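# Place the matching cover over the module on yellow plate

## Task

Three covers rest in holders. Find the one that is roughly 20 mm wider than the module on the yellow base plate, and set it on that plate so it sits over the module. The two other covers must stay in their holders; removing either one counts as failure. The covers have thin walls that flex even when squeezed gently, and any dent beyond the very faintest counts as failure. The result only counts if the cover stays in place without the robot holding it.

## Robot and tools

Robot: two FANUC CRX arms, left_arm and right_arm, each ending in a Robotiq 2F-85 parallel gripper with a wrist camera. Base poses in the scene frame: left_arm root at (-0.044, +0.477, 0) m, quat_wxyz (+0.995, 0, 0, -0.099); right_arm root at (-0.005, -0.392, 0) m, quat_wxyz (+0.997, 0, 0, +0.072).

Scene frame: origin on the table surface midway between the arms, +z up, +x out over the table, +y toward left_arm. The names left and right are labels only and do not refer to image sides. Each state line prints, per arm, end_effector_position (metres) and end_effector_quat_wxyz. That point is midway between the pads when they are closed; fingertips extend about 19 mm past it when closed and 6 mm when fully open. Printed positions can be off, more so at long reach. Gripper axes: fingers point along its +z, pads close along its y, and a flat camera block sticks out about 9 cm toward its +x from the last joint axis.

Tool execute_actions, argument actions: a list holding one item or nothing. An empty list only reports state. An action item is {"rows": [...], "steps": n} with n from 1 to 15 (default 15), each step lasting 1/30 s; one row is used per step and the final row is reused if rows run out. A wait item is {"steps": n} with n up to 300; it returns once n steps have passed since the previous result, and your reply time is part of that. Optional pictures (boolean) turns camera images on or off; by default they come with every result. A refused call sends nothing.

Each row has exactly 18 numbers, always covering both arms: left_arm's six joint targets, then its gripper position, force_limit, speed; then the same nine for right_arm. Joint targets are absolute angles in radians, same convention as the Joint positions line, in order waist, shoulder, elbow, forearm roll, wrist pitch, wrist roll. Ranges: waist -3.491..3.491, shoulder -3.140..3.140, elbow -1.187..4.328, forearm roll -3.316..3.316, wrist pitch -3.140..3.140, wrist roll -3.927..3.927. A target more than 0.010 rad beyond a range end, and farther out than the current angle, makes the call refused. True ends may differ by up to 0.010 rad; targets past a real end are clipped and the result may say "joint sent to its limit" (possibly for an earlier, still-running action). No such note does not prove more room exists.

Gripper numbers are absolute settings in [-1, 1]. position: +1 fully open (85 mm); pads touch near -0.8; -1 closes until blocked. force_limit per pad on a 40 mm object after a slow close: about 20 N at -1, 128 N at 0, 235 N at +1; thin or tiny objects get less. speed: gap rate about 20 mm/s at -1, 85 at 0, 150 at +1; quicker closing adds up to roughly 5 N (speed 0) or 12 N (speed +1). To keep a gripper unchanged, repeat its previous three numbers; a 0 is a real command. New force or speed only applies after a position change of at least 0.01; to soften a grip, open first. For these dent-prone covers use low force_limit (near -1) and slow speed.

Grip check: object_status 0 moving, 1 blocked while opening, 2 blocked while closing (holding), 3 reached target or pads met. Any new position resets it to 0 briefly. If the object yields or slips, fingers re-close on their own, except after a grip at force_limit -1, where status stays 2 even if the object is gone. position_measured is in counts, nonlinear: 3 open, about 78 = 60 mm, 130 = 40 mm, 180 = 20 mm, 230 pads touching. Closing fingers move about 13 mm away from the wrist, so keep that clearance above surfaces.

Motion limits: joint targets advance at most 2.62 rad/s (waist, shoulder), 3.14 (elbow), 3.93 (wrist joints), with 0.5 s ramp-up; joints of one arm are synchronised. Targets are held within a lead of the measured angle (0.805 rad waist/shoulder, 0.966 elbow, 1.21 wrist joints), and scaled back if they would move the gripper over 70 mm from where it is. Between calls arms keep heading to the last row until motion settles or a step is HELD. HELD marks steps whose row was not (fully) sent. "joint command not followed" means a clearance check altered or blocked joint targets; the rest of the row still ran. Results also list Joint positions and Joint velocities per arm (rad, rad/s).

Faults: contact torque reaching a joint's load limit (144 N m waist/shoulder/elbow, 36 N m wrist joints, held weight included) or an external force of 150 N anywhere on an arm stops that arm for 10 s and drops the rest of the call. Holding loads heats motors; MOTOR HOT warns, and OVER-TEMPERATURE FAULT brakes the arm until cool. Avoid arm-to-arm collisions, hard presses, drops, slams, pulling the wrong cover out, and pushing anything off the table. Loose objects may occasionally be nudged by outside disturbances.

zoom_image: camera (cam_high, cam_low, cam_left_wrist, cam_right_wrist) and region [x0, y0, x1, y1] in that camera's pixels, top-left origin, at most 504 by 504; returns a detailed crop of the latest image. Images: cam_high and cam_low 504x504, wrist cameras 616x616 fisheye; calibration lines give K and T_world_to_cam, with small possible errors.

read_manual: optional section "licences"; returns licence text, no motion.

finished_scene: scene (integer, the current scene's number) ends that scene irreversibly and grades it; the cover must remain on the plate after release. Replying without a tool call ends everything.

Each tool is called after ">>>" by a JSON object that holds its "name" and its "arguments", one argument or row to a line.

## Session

>>> {"name": "execute_actions", "arguments": {
  "actions": []
}}

Scene clock: 0.00 s of 7600.00 s.
left_arm: end_effector_position=(+0.8202, +0.7261, +0.2323) position_measured=3 object_status=3 end_effector_quat_wxyz=(+0.329, -0.033, +0.940, -0.084) | right_arm: end_effector_position=(+0.5194, +0.2151, +0.2722) position_measured=3 object_status=3 end_effector_quat_wxyz=(-0.043, +0.925, +0.368, +0.087)
Joint positions: left_arm=[ 0.765  0.754  0.583  0.583 -0.955 -0.73 ] | right_arm=[ 0.894  0.929  1.296  0.039 -1.746  2.873]
Joint velocities: left_arm=[ 0.     0.     0.001 -0.001  0.001 -0.   ] | right_arm=[-0.     0.     0.     0.     0.    -0.001]
camera_calibration (this result's frames):
cam_left_wrist: T_world_to_cam=[[0.0362282, 0.983973, -0.174601, -0.699553], [0.552069, 0.12593, 0.824234, -0.704796], [0.833011, -0.126252, -0.538659, -0.314906], [0, 0, 0, 1]] pos_world=[0.67676, 0.737339, 0.289148]
cam_right_wrist: T_world_to_cam=[[0.727837, -0.68438, -0.0433166, -0.218681], [-0.682726, -0.729106, 0.0478508, 0.531157], [-0.0643306, -0.00525429, -0.997915, 0.453218], [0, 0, 0, 1]] pos_world=[0.550955, 0.239991, 0.417384]

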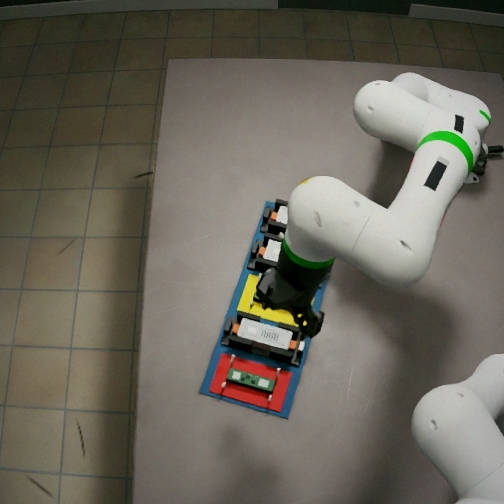

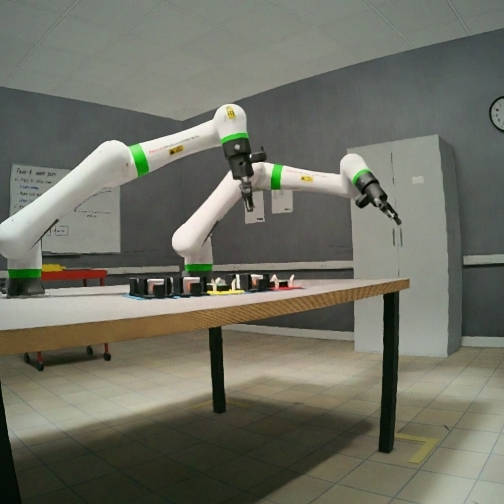

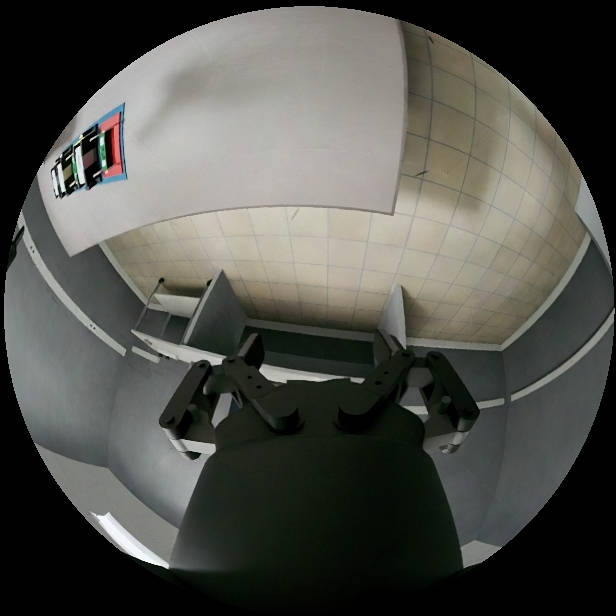

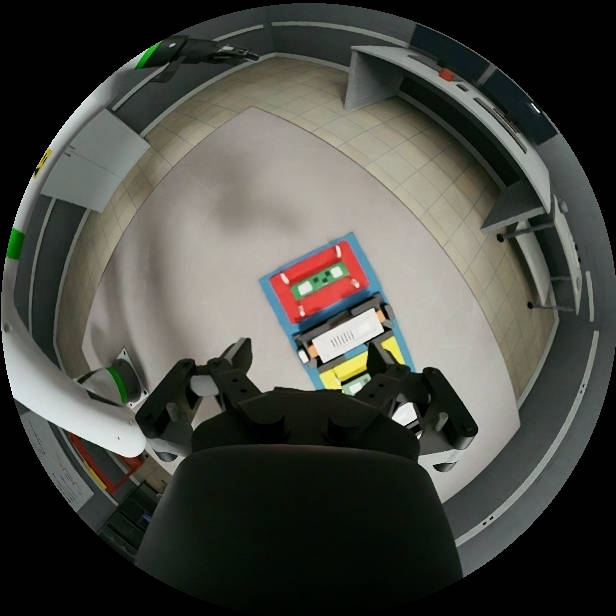

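>>> {"name": "execute_actions", "arguments": {
  "actions": [
    {"rows":[[0.765,0.754,0.583,0.583,-0.955,-0.73,1,-1,0,0.7285,0.6976,0.7529,0,-1.6261,2.034,0.35,-1,0]],"steps":15}
  ],
  "pictures": false
}}

>>> {"name": "execute_actions", "arguments": {
  "actions": [
    {"steps":10}
  ]
}}

>>> {"name": "zoom_image", "arguments": {
  "camera": "cam_right_wrist",
  "region": [130, 180, 490, 400]
}}

Scene clock: 2.10 s of 7600.00 s.
left_arm: end_effector_position=(+0.8202, +0.7260, +0.2324) position_measured=3 object_status=3 end_effector_quat_wxyz=(+0.329, -0.033, +0.940, -0.084) | right_arm: end_effector_position=(+0.5424, +0.0982, +0.2190) position_measured=83 object_status=0 end_effector_quat_wxyz=(-0.016, +1.000, +0.007, +0.019)
Joint positions: left_arm=[ 0.765  0.754  0.583  0.583 -0.955 -0.73 ] | right_arm=[ 0.77   0.756  0.889  0.01  -1.656  2.244]
Joint velocities: left_arm=[-0.001  0.     0.    -0.     0.    -0.   ] | right_arm=[-0.314 -0.438 -1.024 -0.073  0.224 -1.572]
Steps of this call (steps 1 to 48: nothing new was sent; steps 49 to 63: all 15 steps of this action). Readings (joint positions | what the end effector reports):
49: left_arm=[0.765 0.754 0.583 0.583 -0.955 -0.730] | right_arm=[0.894 0.929 1.295 0.039 -1.746 2.872] | left_arm position_measured=3 object_status=3 | right_arm position_measured=3 object_status=0
50: left_arm=[0.765 0.754 0.583 0.583 -0.955 -0.730] | right_arm=[0.893 0.927 1.291 0.039 -1.745 2.865] | left_arm position_measured=3 object_status=3 | right_arm position_measured=5 object_status=0
52: left_arm=[0.765 0.754 0.583 0.583 -0.955 -0.730] | right_arm=[0.885 0.916 1.265 0.037 -1.739 2.825] | left_arm position_measured=3 object_status=3 | right_arm position_measured=15 object_status=0
56: left_arm=[0.765 0.754 0.583 0.583 -0.955 -0.730] | right_arm=[0.848 0.865 1.146 0.028 -1.713 2.641] | left_arm position_measured=3 object_status=3 | right_arm position_measured=44 object_status=0
63: the state above

Scene clock: 2.43 s of 7600.00 s.
left_arm: end_effector_position=(+0.8202, +0.7259, +0.2324) position_measured=3 object_status=3 end_effector_quat_wxyz=(+0.329, -0.033, +0.940, -0.084) | right_arm: end_effector_position=(+0.5405, +0.0544, +0.1998) position_measured=85 object_status=3 end_effector_quat_wxyz=(-0.000, +0.993, -0.117, +0.000)
Joint positions: left_arm=[ 0.765  0.754  0.583  0.583 -0.955 -0.73 ] | right_arm=[ 0.729  0.698  0.753 -0.    -1.626  2.034]
Joint velocities: left_arm=[-0.     0.001 -0.    -0.001  0.002  0.   ] | right_arm=[ 0.    -0.    -0.003  0.     0.    -0.001]
Steps of this call (steps 1 to 10: the robot went on to your last target). Readings (joint positions | what the end effector reports):
1: left_arm=[0.765 0.754 0.583 0.583 -0.955 -0.730] | right_arm=[0.760 0.741 0.855 0.007 -1.649 2.192] | left_arm position_measured=3 object_status=3 | right_arm position_measured=84 object_status=0
2: left_arm=[0.765 0.754 0.583 0.583 -0.955 -0.730] | right_arm=[0.751 0.729 0.826 0.005 -1.642 2.147] | left_arm position_measured=3 object_status=3 | right_arm position_measured=85 object_status=0
4: left_arm=[0.765 0.754 0.583 0.583 -0.955 -0.730] | right_arm=[0.737 0.710 0.781 0.002 -1.632 2.078] | left_arm position_measured=3 object_status=3 | right_arm position_measured=85 object_status=0
8: left_arm=[0.765 0.754 0.583 0.583 -0.955 -0.730] | right_arm=[0.729 0.698 0.753 0.000 -1.626 2.034] | left_arm position_measured=3 object_status=3 | right_arm position_measured=85 object_status=0
10: the state above
camera_calibration (this result's frames):
cam_left_wrist: T_world_to_cam=[[0.0364639, 0.983986, -0.174475, -0.6996], [0.551885, 0.125725, 0.824388, -0.704648], [0.833122, -0.126351, -0.538463, -0.314891], [0, 0, 0, 1]] pos_world=[0.676737, 0.737202, 0.289283]
cam_right_wrist: T_world_to_cam=[[-0.183791, -0.98221, -0.038538, 0.160888], [-0.955704, 0.169387, 0.240701, 0.49199], [-0.229891, 0.0810696, -0.969834, 0.460703], [0, 0, 0, 1]] pos_world=[0.605679, 0.0373396, 0.334583]

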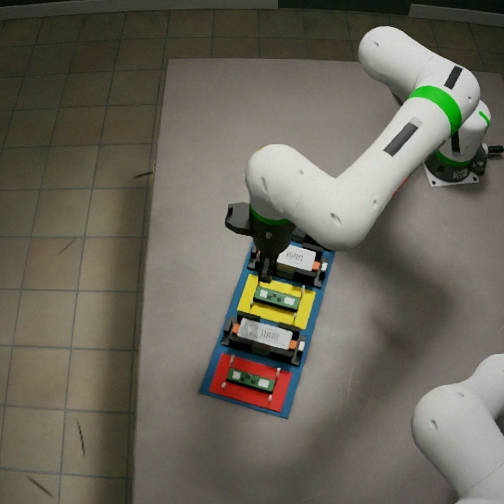

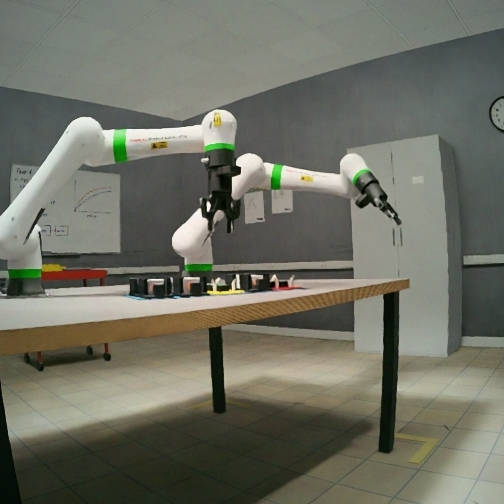

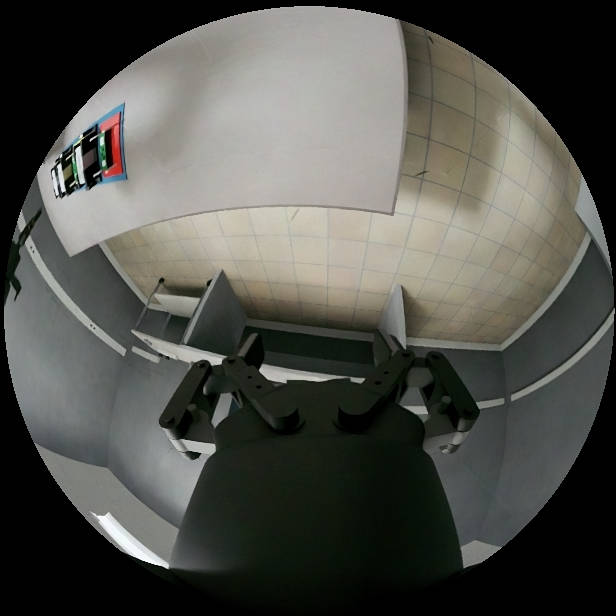

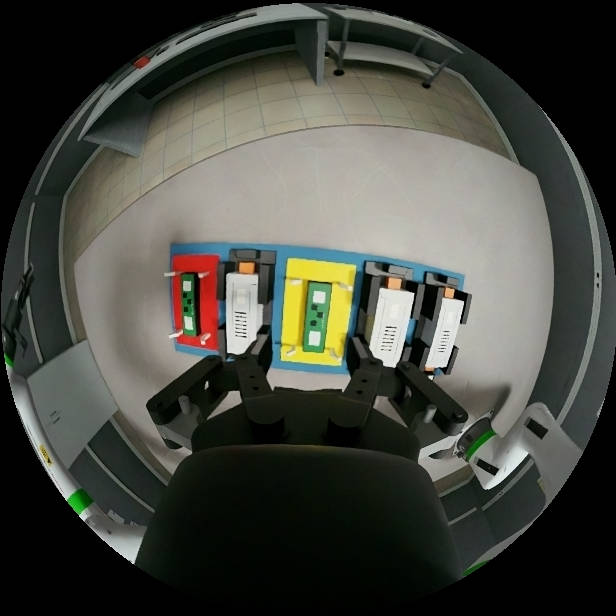

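Region (130, 180, 490, 400) of cam_right_wrist's 616x616 image, scaled by 1.400, with more detail than that image has.

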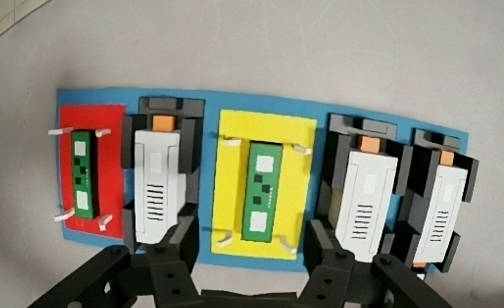

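>>> {"name": "zoom_image", "arguments": {
  "camera": "cam_right_wrist",
  "region": [210, 240, 480, 380]
}}

Region (210, 240, 480, 380) of cam_right_wrist's 616x616 image, scaled by 1.867, with more detail than that image has; it fills the top 261 rows of this view, and the rest is white.

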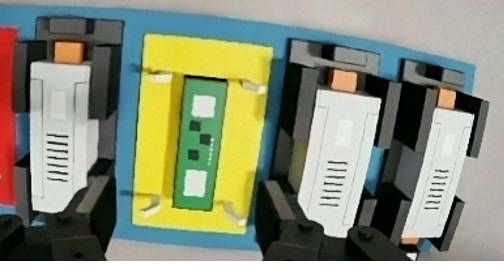

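>>> {"name": "execute_actions", "arguments": {
  "actions": [
    {"rows":[[0.765,0.754,0.583,0.583,-0.955,-0.73,1,-1,0,0.658,0.4395,0.1248,0,-1.2561,2.0695,0.45,-1,0]],"steps":15}
  ],
  "pictures": false
}}

>>> {"name": "execute_actions", "arguments": {
  "actions": [
    {"steps":12}
  ]
}}

>>> {"name": "zoom_image", "arguments": {
  "camera": "cam_right_wrist",
  "region": [160, 170, 480, 470]
}}

Scene clock: 6.37 s of 7600.00 s.
left_arm: end_effector_position=(+0.8202, +0.7259, +0.2324) position_measured=3 object_status=3 end_effector_quat_wxyz=(+0.329, -0.033, +0.940, -0.084) | right_arm: end_effector_position=(+0.5091, -0.0361, +0.1213) position_measured=72 object_status=3 end_effector_quat_wxyz=(+0.000, +0.991, -0.131, -0.000)
Joint positions: left_arm=[ 0.765  0.754  0.583  0.583 -0.955 -0.73 ] | right_arm=[ 0.672  0.492  0.253 -0.    -1.332  2.062]
Joint velocities: left_arm=[ 0.     0.001 -0.001  0.001  0.001 -0.   ] | right_arm=[-0.13  -0.475 -1.153 -0.001  0.675  0.065]
Steps of this call (steps 1 to 30: the robot went on to your last target; steps 31 to 90: nothing new was sent; then 0.43 s passed at rest; steps 91 to 105: all 15 steps of this action). Readings (joint positions | what the end effector reports):
91: left_arm=[0.765 0.754 0.583 0.583 -0.955 -0.730] | right_arm=[0.728 0.697 0.752 -0.000 -1.626 2.034] | left_arm position_measured=3 object_status=3 | right_arm position_measured=85 object_status=0
92: left_arm=[0.765 0.754 0.583 0.583 -0.955 -0.730] | right_arm=[0.728 0.695 0.746 -0.000 -1.622 2.034] | left_arm position_measured=3 object_status=3 | right_arm position_measured=84 object_status=0
94: left_arm=[0.765 0.754 0.583 0.583 -0.955 -0.730] | right_arm=[0.724 0.682 0.714 -0.000 -1.603 2.035] | left_arm position_measured=3 object_status=3 | right_arm position_measured=76 object_status=0
98: left_arm=[0.765 0.754 0.583 0.583 -0.955 -0.730] | right_arm=[0.708 0.621 0.567 -0.000 -1.517 2.044] | left_arm position_measured=3 object_status=3 | right_arm position_measured=72 object_status=0
105: the state above

Scene clock: 6.77 s of 7600.00 s.
left_arm: end_effector_position=(+0.8202, +0.7259, +0.2324) position_measured=3 object_status=3 end_effector_quat_wxyz=(+0.329, -0.033, +0.940, -0.084) | right_arm: end_effector_position=(+0.4945, -0.0637, +0.0997) position_measured=72 object_status=3 end_effector_quat_wxyz=(+0.000, +0.991, -0.135, -0.000)
Joint positions: left_arm=[ 0.765  0.754  0.583  0.583 -0.955 -0.73 ] | right_arm=[ 0.658  0.44   0.125 -0.    -1.256  2.069]
Joint velocities: left_arm=[-0.  0.  0.  0. -0.  0.] | right_arm=[-0.001 -0.    -0.001  0.001 -0.     0.   ]
Steps of this call (steps 1 to 12: the robot went on to your last target). Readings (joint positions | what the end effector reports):
1: left_arm=[0.765 0.754 0.583 0.583 -0.955 -0.730] | right_arm=[0.668 0.477 0.217 -0.000 -1.310 2.064] | left_arm position_measured=3 object_status=3 | right_arm position_measured=72 object_status=3
2: left_arm=[0.765 0.754 0.583 0.583 -0.955 -0.730] | right_arm=[0.665 0.464 0.186 -0.000 -1.292 2.066] | left_arm position_measured=3 object_status=3 | right_arm position_measured=72 object_status=3
4: left_arm=[0.765 0.754 0.583 0.583 -0.955 -0.730] | right_arm=[0.660 0.447 0.143 -0.000 -1.267 2.068] | left_arm position_measured=3 object_status=3 | right_arm position_measured=72 object_status=3
8: left_arm=[0.765 0.754 0.583 0.583 -0.955 -0.730] | right_arm=[0.658 0.440 0.125 -0.000 -1.256 2.069] | left_arm position_measured=3 object_status=3 | right_arm position_measured=72 object_status=3
12: the state above
camera_calibration (this result's frames):
cam_left_wrist: T_world_to_cam=[[0.0364662, 0.983986, -0.174475, -0.6996], [0.551885, 0.125723, 0.824389, -0.704647], [0.833123, -0.126352, -0.538463, -0.31489], [0, 0, 0, 1]] pos_world=[0.676738, 0.7372, 0.289284]
cam_right_wrist: T_world_to_cam=[[-0.218251, -0.975135, -0.0384454, 0.0500114], [-0.949133, 0.202939, 0.240753, 0.491045], [-0.226965, 0.0890343, -0.969825, 0.36171], [0, 0, 0, 1]] pos_world=[0.559078, -0.0830891, 0.234498]

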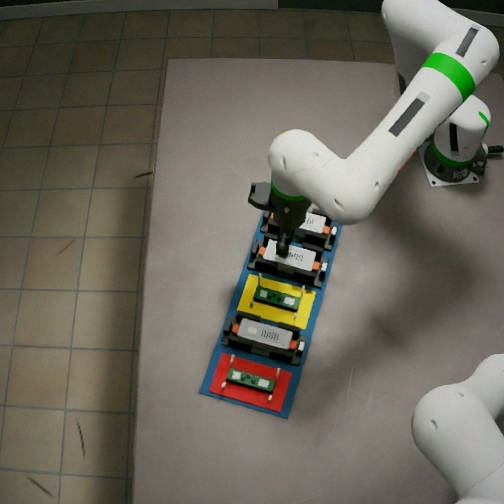

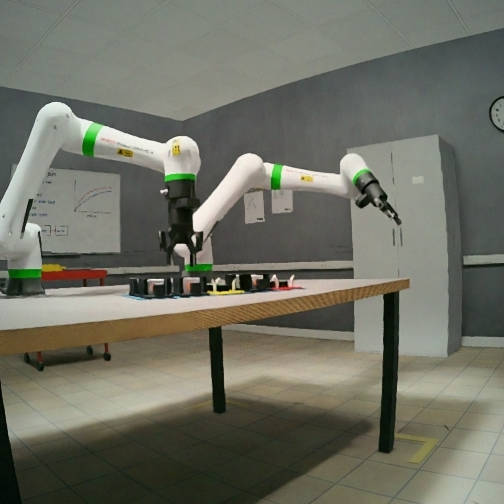

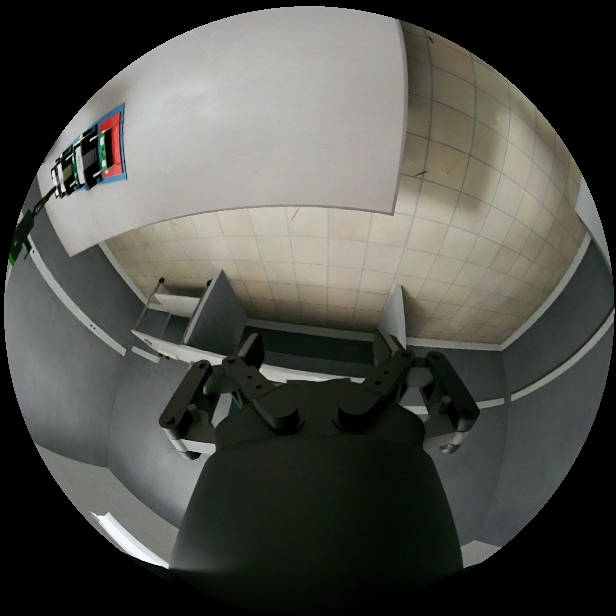

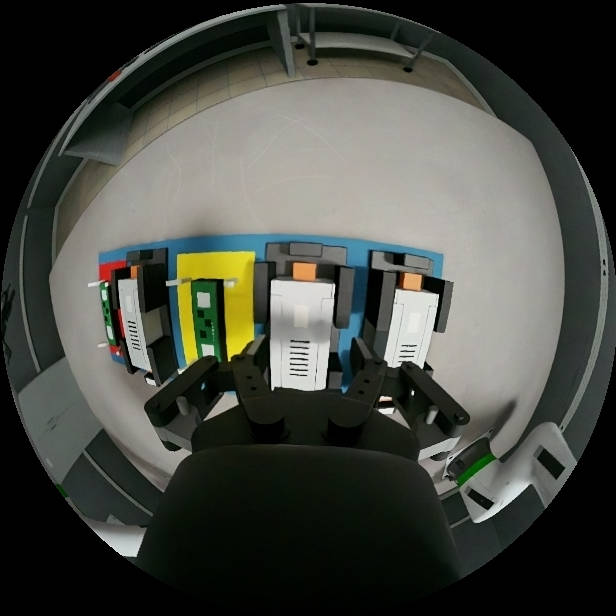

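Region (160, 170, 480, 470) of cam_right_wrist's 616x616 image, scaled by 1.575, with more detail than that image has; it fills the top 472 rows of this view, and the rest is white.

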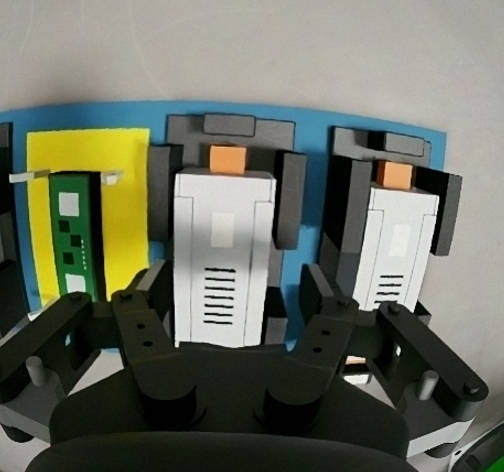

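>>> {"name": "execute_actions", "arguments": {
  "actions": [
    {"rows":[[0.765,0.754,0.583,0.583,-0.955,-0.73,1,-1,0,0.6732,0.453,0.1197,0,-1.2375,2.054,0.5,-1,0]],"steps":12}
  ]
}}

>>> {"name": "zoom_image", "arguments": {
  "camera": "cam_right_wrist",
  "region": [160, 170, 480, 470]
}}

Scene clock: 8.63 s of 7600.00 s.
left_arm: end_effector_position=(+0.8202, +0.7259, +0.2324) position_measured=3 object_status=3 end_effector_quat_wxyz=(+0.329, -0.033, +0.940, -0.084) | right_arm: end_effector_position=(+0.4912, -0.0545, +0.0898) position_measured=66 object_status=3 end_effector_quat_wxyz=(-0.000, +0.991, -0.135, +0.000)
Joint positions: left_arm=[ 0.765  0.754  0.583  0.583 -0.955 -0.73 ] | right_arm=[ 0.673  0.453  0.12   0.    -1.238  2.054]
Joint velocities: left_arm=[ 0.001  0.    -0.001  0.001  0.001  0.   ] | right_arm=[ 0.     0.     0.    -0.     0.    -0.001]
Steps of this call (steps 1 to 30: the robot went on to your last target; steps 31 to 44: nothing new was sent; steps 45 to 56: all 12 steps of this action). Readings (joint positions | what the end effector reports):
45: left_arm=[0.765 0.754 0.583 0.583 -0.955 -0.730] | right_arm=[0.658 0.440 0.125 0.000 -1.255 2.069] | left_arm position_measured=3 object_status=3 | right_arm position_measured=72 object_status=0
46: left_arm=[0.765 0.754 0.583 0.583 -0.955 -0.730] | right_arm=[0.662 0.443 0.123 0.000 -1.250 2.066] | left_arm position_measured=3 object_status=3 | right_arm position_measured=71 object_status=0
48: left_arm=[0.765 0.754 0.583 0.583 -0.955 -0.730] | right_arm=[0.671 0.452 0.120 0.000 -1.240 2.056] | left_arm position_measured=3 object_status=3 | right_arm position_measured=68 object_status=0
52: left_arm=[0.765 0.754 0.583 0.583 -0.955 -0.730] | right_arm=[0.673 0.453 0.120 0.000 -1.238 2.054] | left_arm position_measured=3 object_status=3 | right_arm position_measured=66 object_status=0
56: the state above
camera_calibration (this result's frames):
cam_left_wrist: T_world_to_cam=[[0.0364663, 0.983986, -0.174475, -0.6996], [0.551885, 0.125723, 0.824389, -0.704647], [0.833122, -0.126352, -0.538463, -0.31489], [0, 0, 0, 1]] pos_world=[0.676738, 0.7372, 0.289284]
cam_right_wrist: T_world_to_cam=[[-0.21859, -0.975057, -0.0384972, 0.0581136], [-0.949089, 0.203267, 0.240649, 0.488397], [-0.226821, 0.0891407, -0.969848, 0.35047], [0, 0, 0, 1]] pos_world=[0.555729, -0.0738519, 0.224608]

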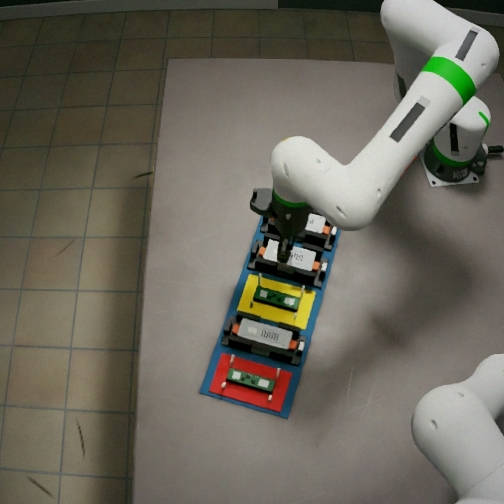

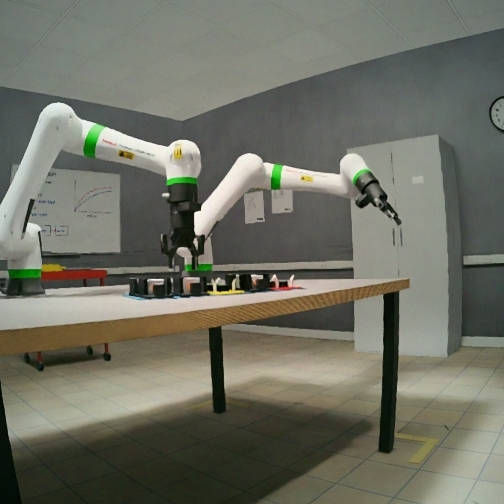

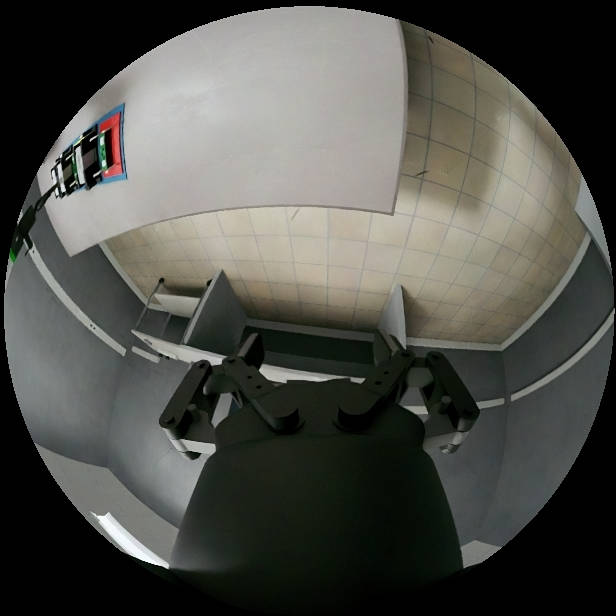

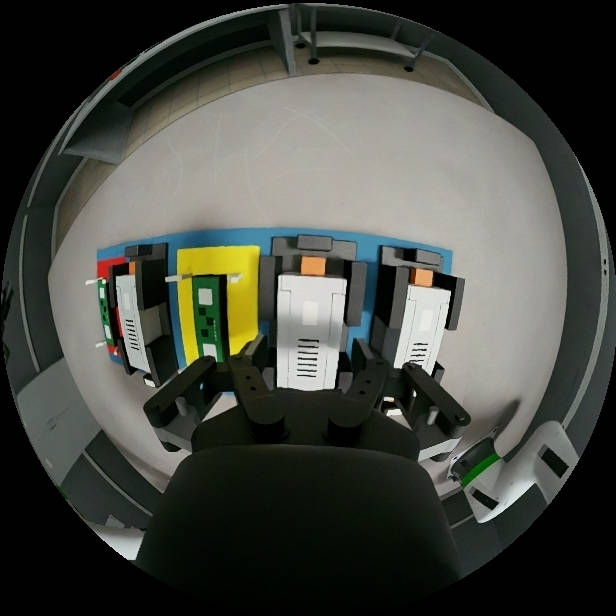

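Region (160, 170, 480, 470) of cam_right_wrist's 616x616 image, scaled by 1.575, with more detail than that image has; it fills the top 472 rows of this view, and the rest is white.

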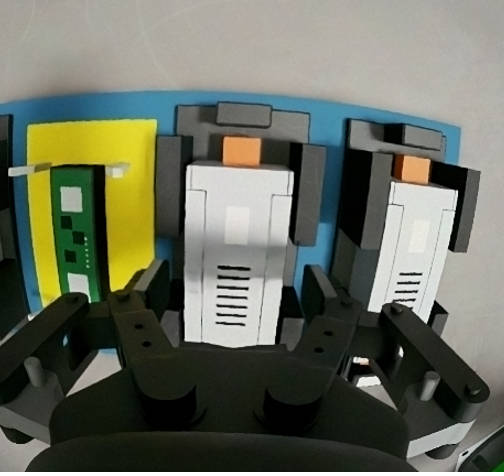

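>>> {"name": "execute_actions", "arguments": {
  "actions": [
    {"rows":[[0.765,0.754,0.583,0.583,-0.955,-0.73,1,-1,0,0.6732,0.4938,0.067,0,-1.144,2.054,0.5,-1,0]],"steps":12}
  ],
  "pictures": false
}}

>>> {"name": "execute_actions", "arguments": {
  "actions": [
    {"rows":[[0.765,0.754,0.583,0.583,-0.955,-0.73,1,-1,0,0.6732,0.4938,0.067,0,-1.144,2.054,-1,-0.87,-1]],"steps":15}
  ],
  "pictures": false
}}

>>> {"name": "execute_actions", "arguments": {
  "actions": [
    {"steps":22}
  ]
}}

Scene clock: 9.77 s of 7600.00 s.
left_arm: end_effector_position=(+0.8202, +0.7259, +0.2324) position_measured=3 object_status=3 end_effector_quat_wxyz=(+0.329, -0.033, +0.940, -0.084) | right_arm: end_effector_position=(+0.4911, -0.0544, +0.0447) position_measured=66 object_status=3 end_effector_quat_wxyz=(+0.000, +0.991, -0.135, -0.000)
Joint positions: left_arm=[ 0.765  0.754  0.583  0.583 -0.955 -0.73 ] | right_arm=[ 0.673  0.494  0.067 -0.    -1.144  2.054]
Joint velocities: left_arm=[-0.001  0.     0.    -0.001 -0.002 -0.   ] | right_arm=[-0.    -0.001 -0.001  0.001  0.     0.001]
Steps of this call (steps 1 to 15: the robot went on to your last target; steps 16 to 22: nothing new was sent; steps 23 to 34: all 12 steps of this action). Readings (joint positions | what the end effector reports):
23: left_arm=[0.765 0.754 0.583 0.583 -0.955 -0.730] | right_arm=[0.673 0.453 0.119 -0.000 -1.237 2.054] | left_arm position_measured=3 object_status=3 | right_arm position_measured=66 object_status=3
24: left_arm=[0.765 0.754 0.583 0.583 -0.955 -0.730] | right_arm=[0.673 0.456 0.115 -0.000 -1.229 2.054] | left_arm position_measured=3 object_status=3 | right_arm position_measured=66 object_status=3
26: left_arm=[0.765 0.754 0.583 0.583 -0.955 -0.730] | right_arm=[0.673 0.473 0.093 0.000 -1.190 2.054] | left_arm position_measured=3 object_status=3 | right_arm position_measured=66 object_status=3
30: left_arm=[0.765 0.754 0.583 0.583 -0.955 -0.730] | right_arm=[0.673 0.494 0.067 -0.000 -1.145 2.054] | left_arm position_measured=3 object_status=3 | right_arm position_measured=66 object_status=3
34: the state above

Scene clock: 10.27 s of 7600.00 s.
left_arm: end_effector_position=(+0.8202, +0.7259, +0.2324) position_measured=3 object_status=3 end_effector_quat_wxyz=(+0.329, -0.033, +0.940, -0.084) | right_arm: end_effector_position=(+0.4912, -0.0544, +0.0449) position_measured=88 object_status=0 end_effector_quat_wxyz=(-0.000, +0.991, -0.135, +0.000)
Joint positions: left_arm=[ 0.765  0.754  0.583  0.583 -0.955 -0.73 ] | right_arm=[ 0.673  0.494  0.067 -0.    -1.144  2.054]
Joint velocities: left_arm=[ 0.    -0.    -0.001  0.001  0.001  0.001] | right_arm=[-0.001 -0.001  0.     0.     0.001  0.   ]
Steps of this call (steps 1 to 15: all 15 steps of this action). Readings (joint positions | what the end effector reports):
1: left_arm=[0.765 0.754 0.583 0.583 -0.955 -0.730] | right_arm=[0.673 0.494 0.067 -0.000 -1.144 2.054] | left_arm position_measured=3 object_status=3 | right_arm position_measured=66 object_status=0
2: left_arm=[0.765 0.754 0.583 0.583 -0.955 -0.730] | right_arm=[0.673 0.494 0.067 -0.000 -1.144 2.054] | left_arm position_measured=3 object_status=3 | right_arm position_measured=67 object_status=0
4: left_arm=[0.765 0.754 0.583 0.583 -0.955 -0.730] | right_arm=[0.673 0.494 0.067 -0.000 -1.144 2.054] | left_arm position_measured=3 object_status=3 | right_arm position_measured=69 object_status=0
8: left_arm=[0.765 0.754 0.583 0.583 -0.955 -0.730] | right_arm=[0.673 0.494 0.067 -0.000 -1.144 2.054] | left_arm position_measured=3 object_status=3 | right_arm position_measured=76 object_status=0
15: the state above

Scene clock: 11.00 s of 7600.00 s.
left_arm: end_effector_position=(+0.8202, +0.7259, +0.2324) position_measured=3 object_status=3 end_effector_quat_wxyz=(+0.329, -0.033, +0.940, -0.084) | right_arm: end_effector_position=(+0.4911, -0.0544, +0.0449) position_measured=101 object_status=2 end_effector_quat_wxyz=(-0.000, +0.991, -0.135, +0.000)
Joint positions: left_arm=[ 0.765  0.754  0.583  0.583 -0.955 -0.73 ] | right_arm=[ 0.673  0.494  0.067 -0.    -1.144  2.054]
Joint velocities: left_arm=[-0.001 -0.001 -0.001  0.002 -0.    -0.   ] | right_arm=[-0. -0. -0.  0. -0.  0.]
Steps of this call (steps 1 to 15: the robot went on to your last target; steps 16 to 22: nothing new was sent). Readings (joint positions | what the end effector reports):
1: left_arm=[0.765 0.754 0.583 0.583 -0.955 -0.730] | right_arm=[0.673 0.494 0.067 -0.000 -1.144 2.054] | left_arm position_measured=3 object_status=3 | right_arm position_measured=90 object_status=0
2: left_arm=[0.765 0.754 0.583 0.583 -0.955 -0.730] | right_arm=[0.673 0.494 0.067 -0.000 -1.144 2.054] | left_arm position_measured=3 object_status=3 | right_arm position_measured=91 object_status=0
4: left_arm=[0.765 0.754 0.583 0.583 -0.955 -0.730] | right_arm=[0.673 0.494 0.067 -0.000 -1.144 2.054] | left_arm position_measured=3 object_status=3 | right_arm position_measured=95 object_status=0
8: left_arm=[0.765 0.754 0.583 0.583 -0.955 -0.730] | right_arm=[0.673 0.494 0.067 -0.000 -1.144 2.054] | left_arm position_measured=3 object_status=3 | right_arm position_measured=100 object_status=0
22: the state above
All arms were judged still, so your last target was given up. Only a new action makes them travel on or press farther. Fingers that are still opening or closing keep moving.
camera_calibration (this result's frames):
cam_left_wrist: T_world_to_cam=[[0.0364661, 0.983986, -0.174475, -0.6996], [0.551885, 0.125723, 0.824389, -0.704647], [0.833123, -0.126352, -0.538463, -0.31489], [0, 0, 0, 1]] pos_world=[0.676738, 0.7372, 0.289284]
cam_right_wrist: T_world_to_cam=[[-0.218554, -0.975064, -0.038535, 0.056405], [-0.949089, 0.203219, 0.240691, 0.49913], [-0.226858, 0.0891772, -0.969836, 0.306882], [0, 0, 0, 1]] pos_world=[0.555665, -0.0738013, 0.179663]

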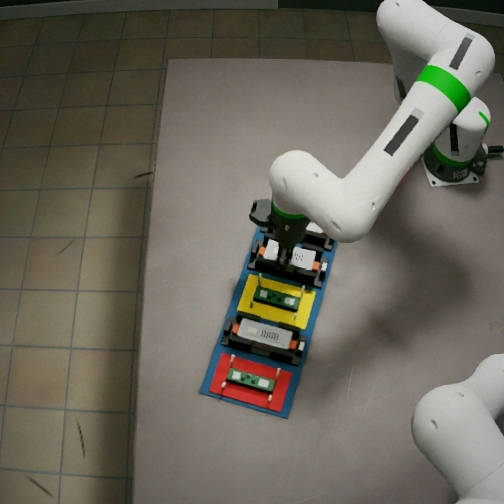

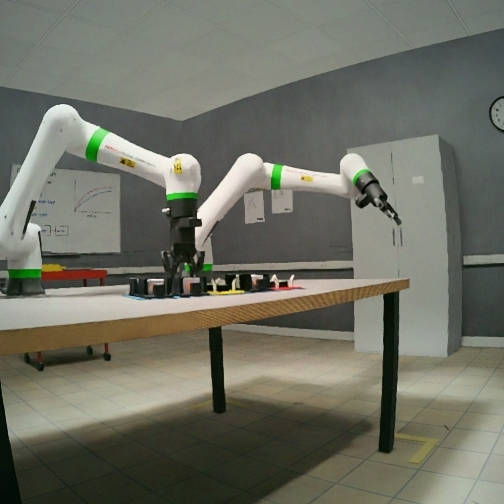

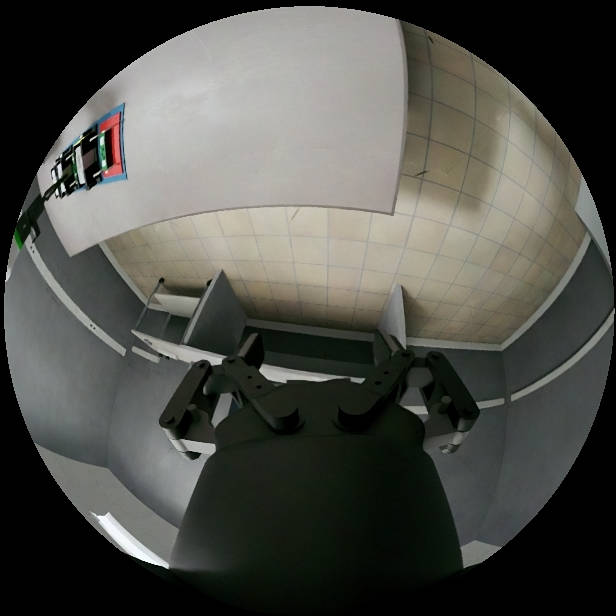

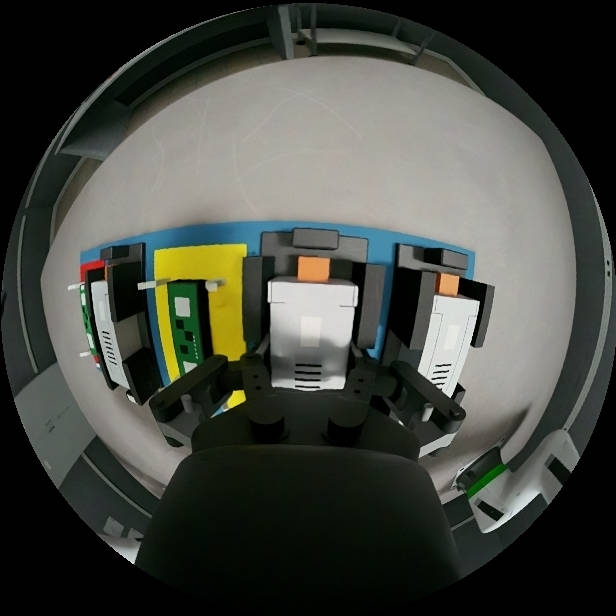

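>>> {"name": "execute_actions", "arguments": {
  "actions": [
    {"rows":[[0.765,0.754,0.583,0.583,-0.955,-0.73,1,-1,0,0.6732,0.489,0.073,0,-1.154,2.054,-1,-0.87,-1],[0.765,0.754,0.583,0.583,-0.955,-0.73,1,-1,0,0.6732,0.489,0.073,0,-1.154,2.054,-1,-0.87,-1],[0.765,0.754,0.583,0.583,-0.955,-0.73,1,-1,0,0.6732,0.489,0.073,0,-1.154,2.054,-1,-0.87,-1],[0.765,0.754,0.583,0.583,-0.955,-0.73,1,-1,0,0.6732,0.484,0.079,0,-1.165,2.054,-1,-0.87,-1],[0.765,0.754,0.583,0.583,-0.955,-0.73,1,-1,0,0.6732,0.484,0.079,0,-1.165,2.054,-1,-0.87,-1],[0.765,0.754,0.583,0.583,-0.955,-0.73,1,-1,0,0.6732,0.484,0.079,0,-1.165,2.054,-1,-0.87,-1],[0.765,0.754,0.583,0.583,-0.955,-0.73,1,-1,0,0.6732,0.477,0.088,0,-1.182,2.054,-1,-0.87,-1],[0.765,0.754,0.583,0.583,-0.955,-0.73,1,-1,0,0.6732,0.477,0.088,0,-1.182,2.054,-1,-0.87,-1],[0.765,0.754,0.583,0.583,-0.955,-0.73,1,-1,0,0.6732,0.470,0.097,0,-1.198,2.054,-1,-0.87,-1],[0.765,0.754,0.583,0.583,-0.955,-0.73,1,-1,0,0.6732,0.470,0.097,0,-1.198,2.054,-1,-0.87,-1],[0.765,0.754,0.583,0.583,-0.955,-0.73,1,-1,0,0.6732,0.462,0.108,0,-1.217,2.054,-1,-0.87,-1]],"steps":15}
  ]
}}

>>> {"name": "zoom_image", "arguments": {
  "camera": "cam_low",
  "region": [120, 210, 260, 310]
}}

Scene clock: 13.00 s of 7600.00 s.
left_arm: end_effector_position=(+0.8202, +0.7259, +0.2324) position_measured=3 object_status=3 end_effector_quat_wxyz=(+0.329, -0.033, +0.940, -0.084) | right_arm: end_effector_position=(+0.4914, -0.0543, +0.0794) position_measured=105 object_status=0 end_effector_quat_wxyz=(+0.000, +0.991, -0.135, +0.000)
Joint positions: left_arm=[ 0.765  0.754  0.583  0.583 -0.955 -0.73 ] | right_arm=[ 0.673  0.462  0.107  0.    -1.216  2.054]
Joint velocities: left_arm=[-0.    -0.    -0.002 -0.     0.     0.001] | right_arm=[ 0.001 -0.005  0.01  -0.    -0.026 -0.   ]
Steps of this call (steps 1 to 45: nothing new was sent; steps 46 to 60: all 15 steps of this action). Readings (joint positions | what the end effector reports):
46: left_arm=[0.765 0.754 0.583 0.583 -0.955 -0.730] | right_arm=[0.673 0.494 0.067 -0.000 -1.144 2.054] | left_arm position_measured=3 object_status=3 | right_arm position_measured=101 object_status=2
47: left_arm=[0.765 0.754 0.583 0.583 -0.955 -0.730] | right_arm=[0.673 0.492 0.069 -0.000 -1.149 2.054] | left_arm position_measured=3 object_status=3 | right_arm position_measured=101 object_status=2
49: left_arm=[0.765 0.754 0.583 0.583 -0.955 -0.730] | right_arm=[0.673 0.490 0.073 -0.000 -1.154 2.054] | left_arm position_measured=3 object_status=3 | right_arm position_measured=102 object_status=2
53: left_arm=[0.765 0.754 0.583 0.583 -0.955 -0.730] | right_arm=[0.673 0.482 0.082 -0.000 -1.171 2.054] | left_arm position_measured=3 object_status=3 | right_arm position_measured=102 object_status=2
60: the state above
camera_calibration (this result's frames):
cam_left_wrist: T_world_to_cam=[[0.036466, 0.983986, -0.174475, -0.6996], [0.551885, 0.125723, 0.824389, -0.704647], [0.833122, -0.126352, -0.538463, -0.31489], [0, 0, 0, 1]] pos_world=[0.676738, 0.7372, 0.289284]
cam_right_wrist: T_world_to_cam=[[-0.21868, -0.975038, -0.038472, 0.0579631], [-0.949088, 0.203368, 0.240568, 0.491107], [-0.226739, 0.0891208, -0.96987, 0.340385], [0, 0, 0, 1]] pos_world=[0.555958, -0.0736946, 0.214214]

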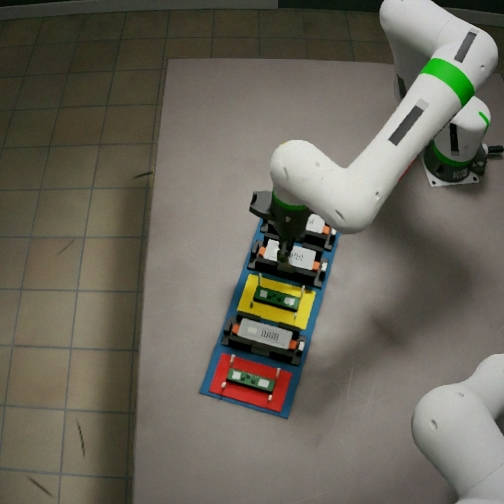

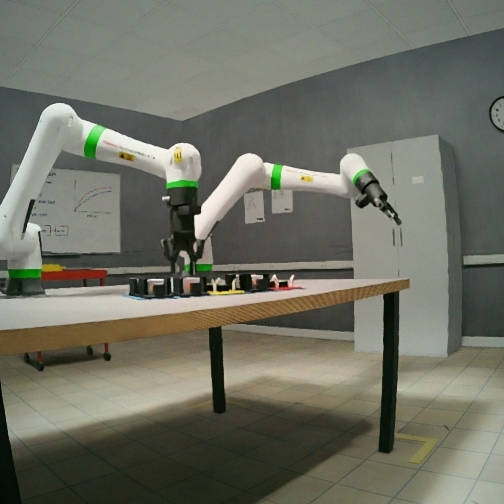

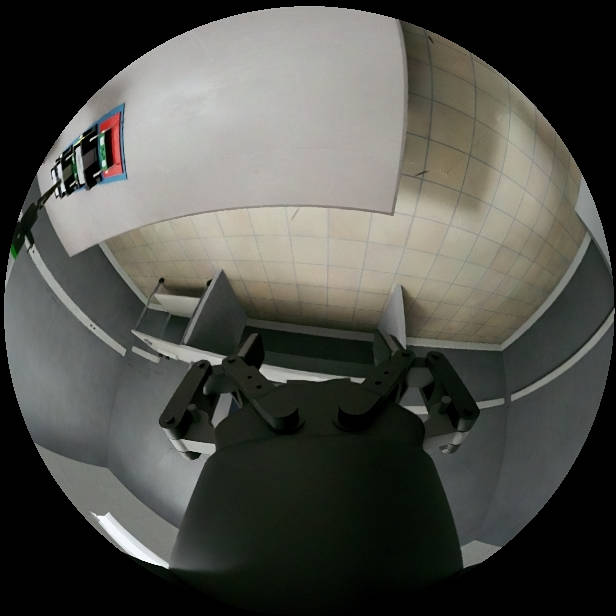

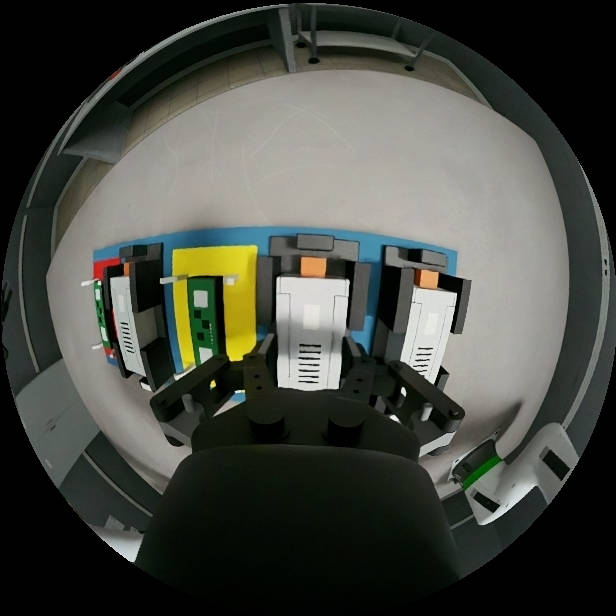

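Region (120, 210, 260, 310) of cam_low's 504x504 image, scaled by 3.600, with more detail than that image has; it fills the top 360 rows of this view, and the rest is white.

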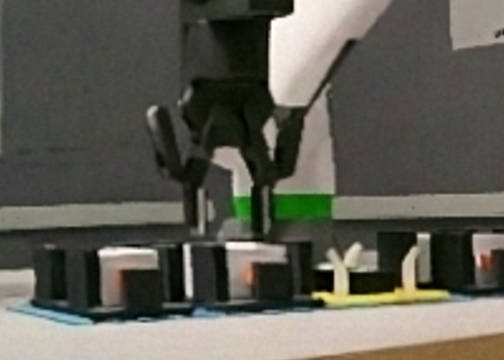

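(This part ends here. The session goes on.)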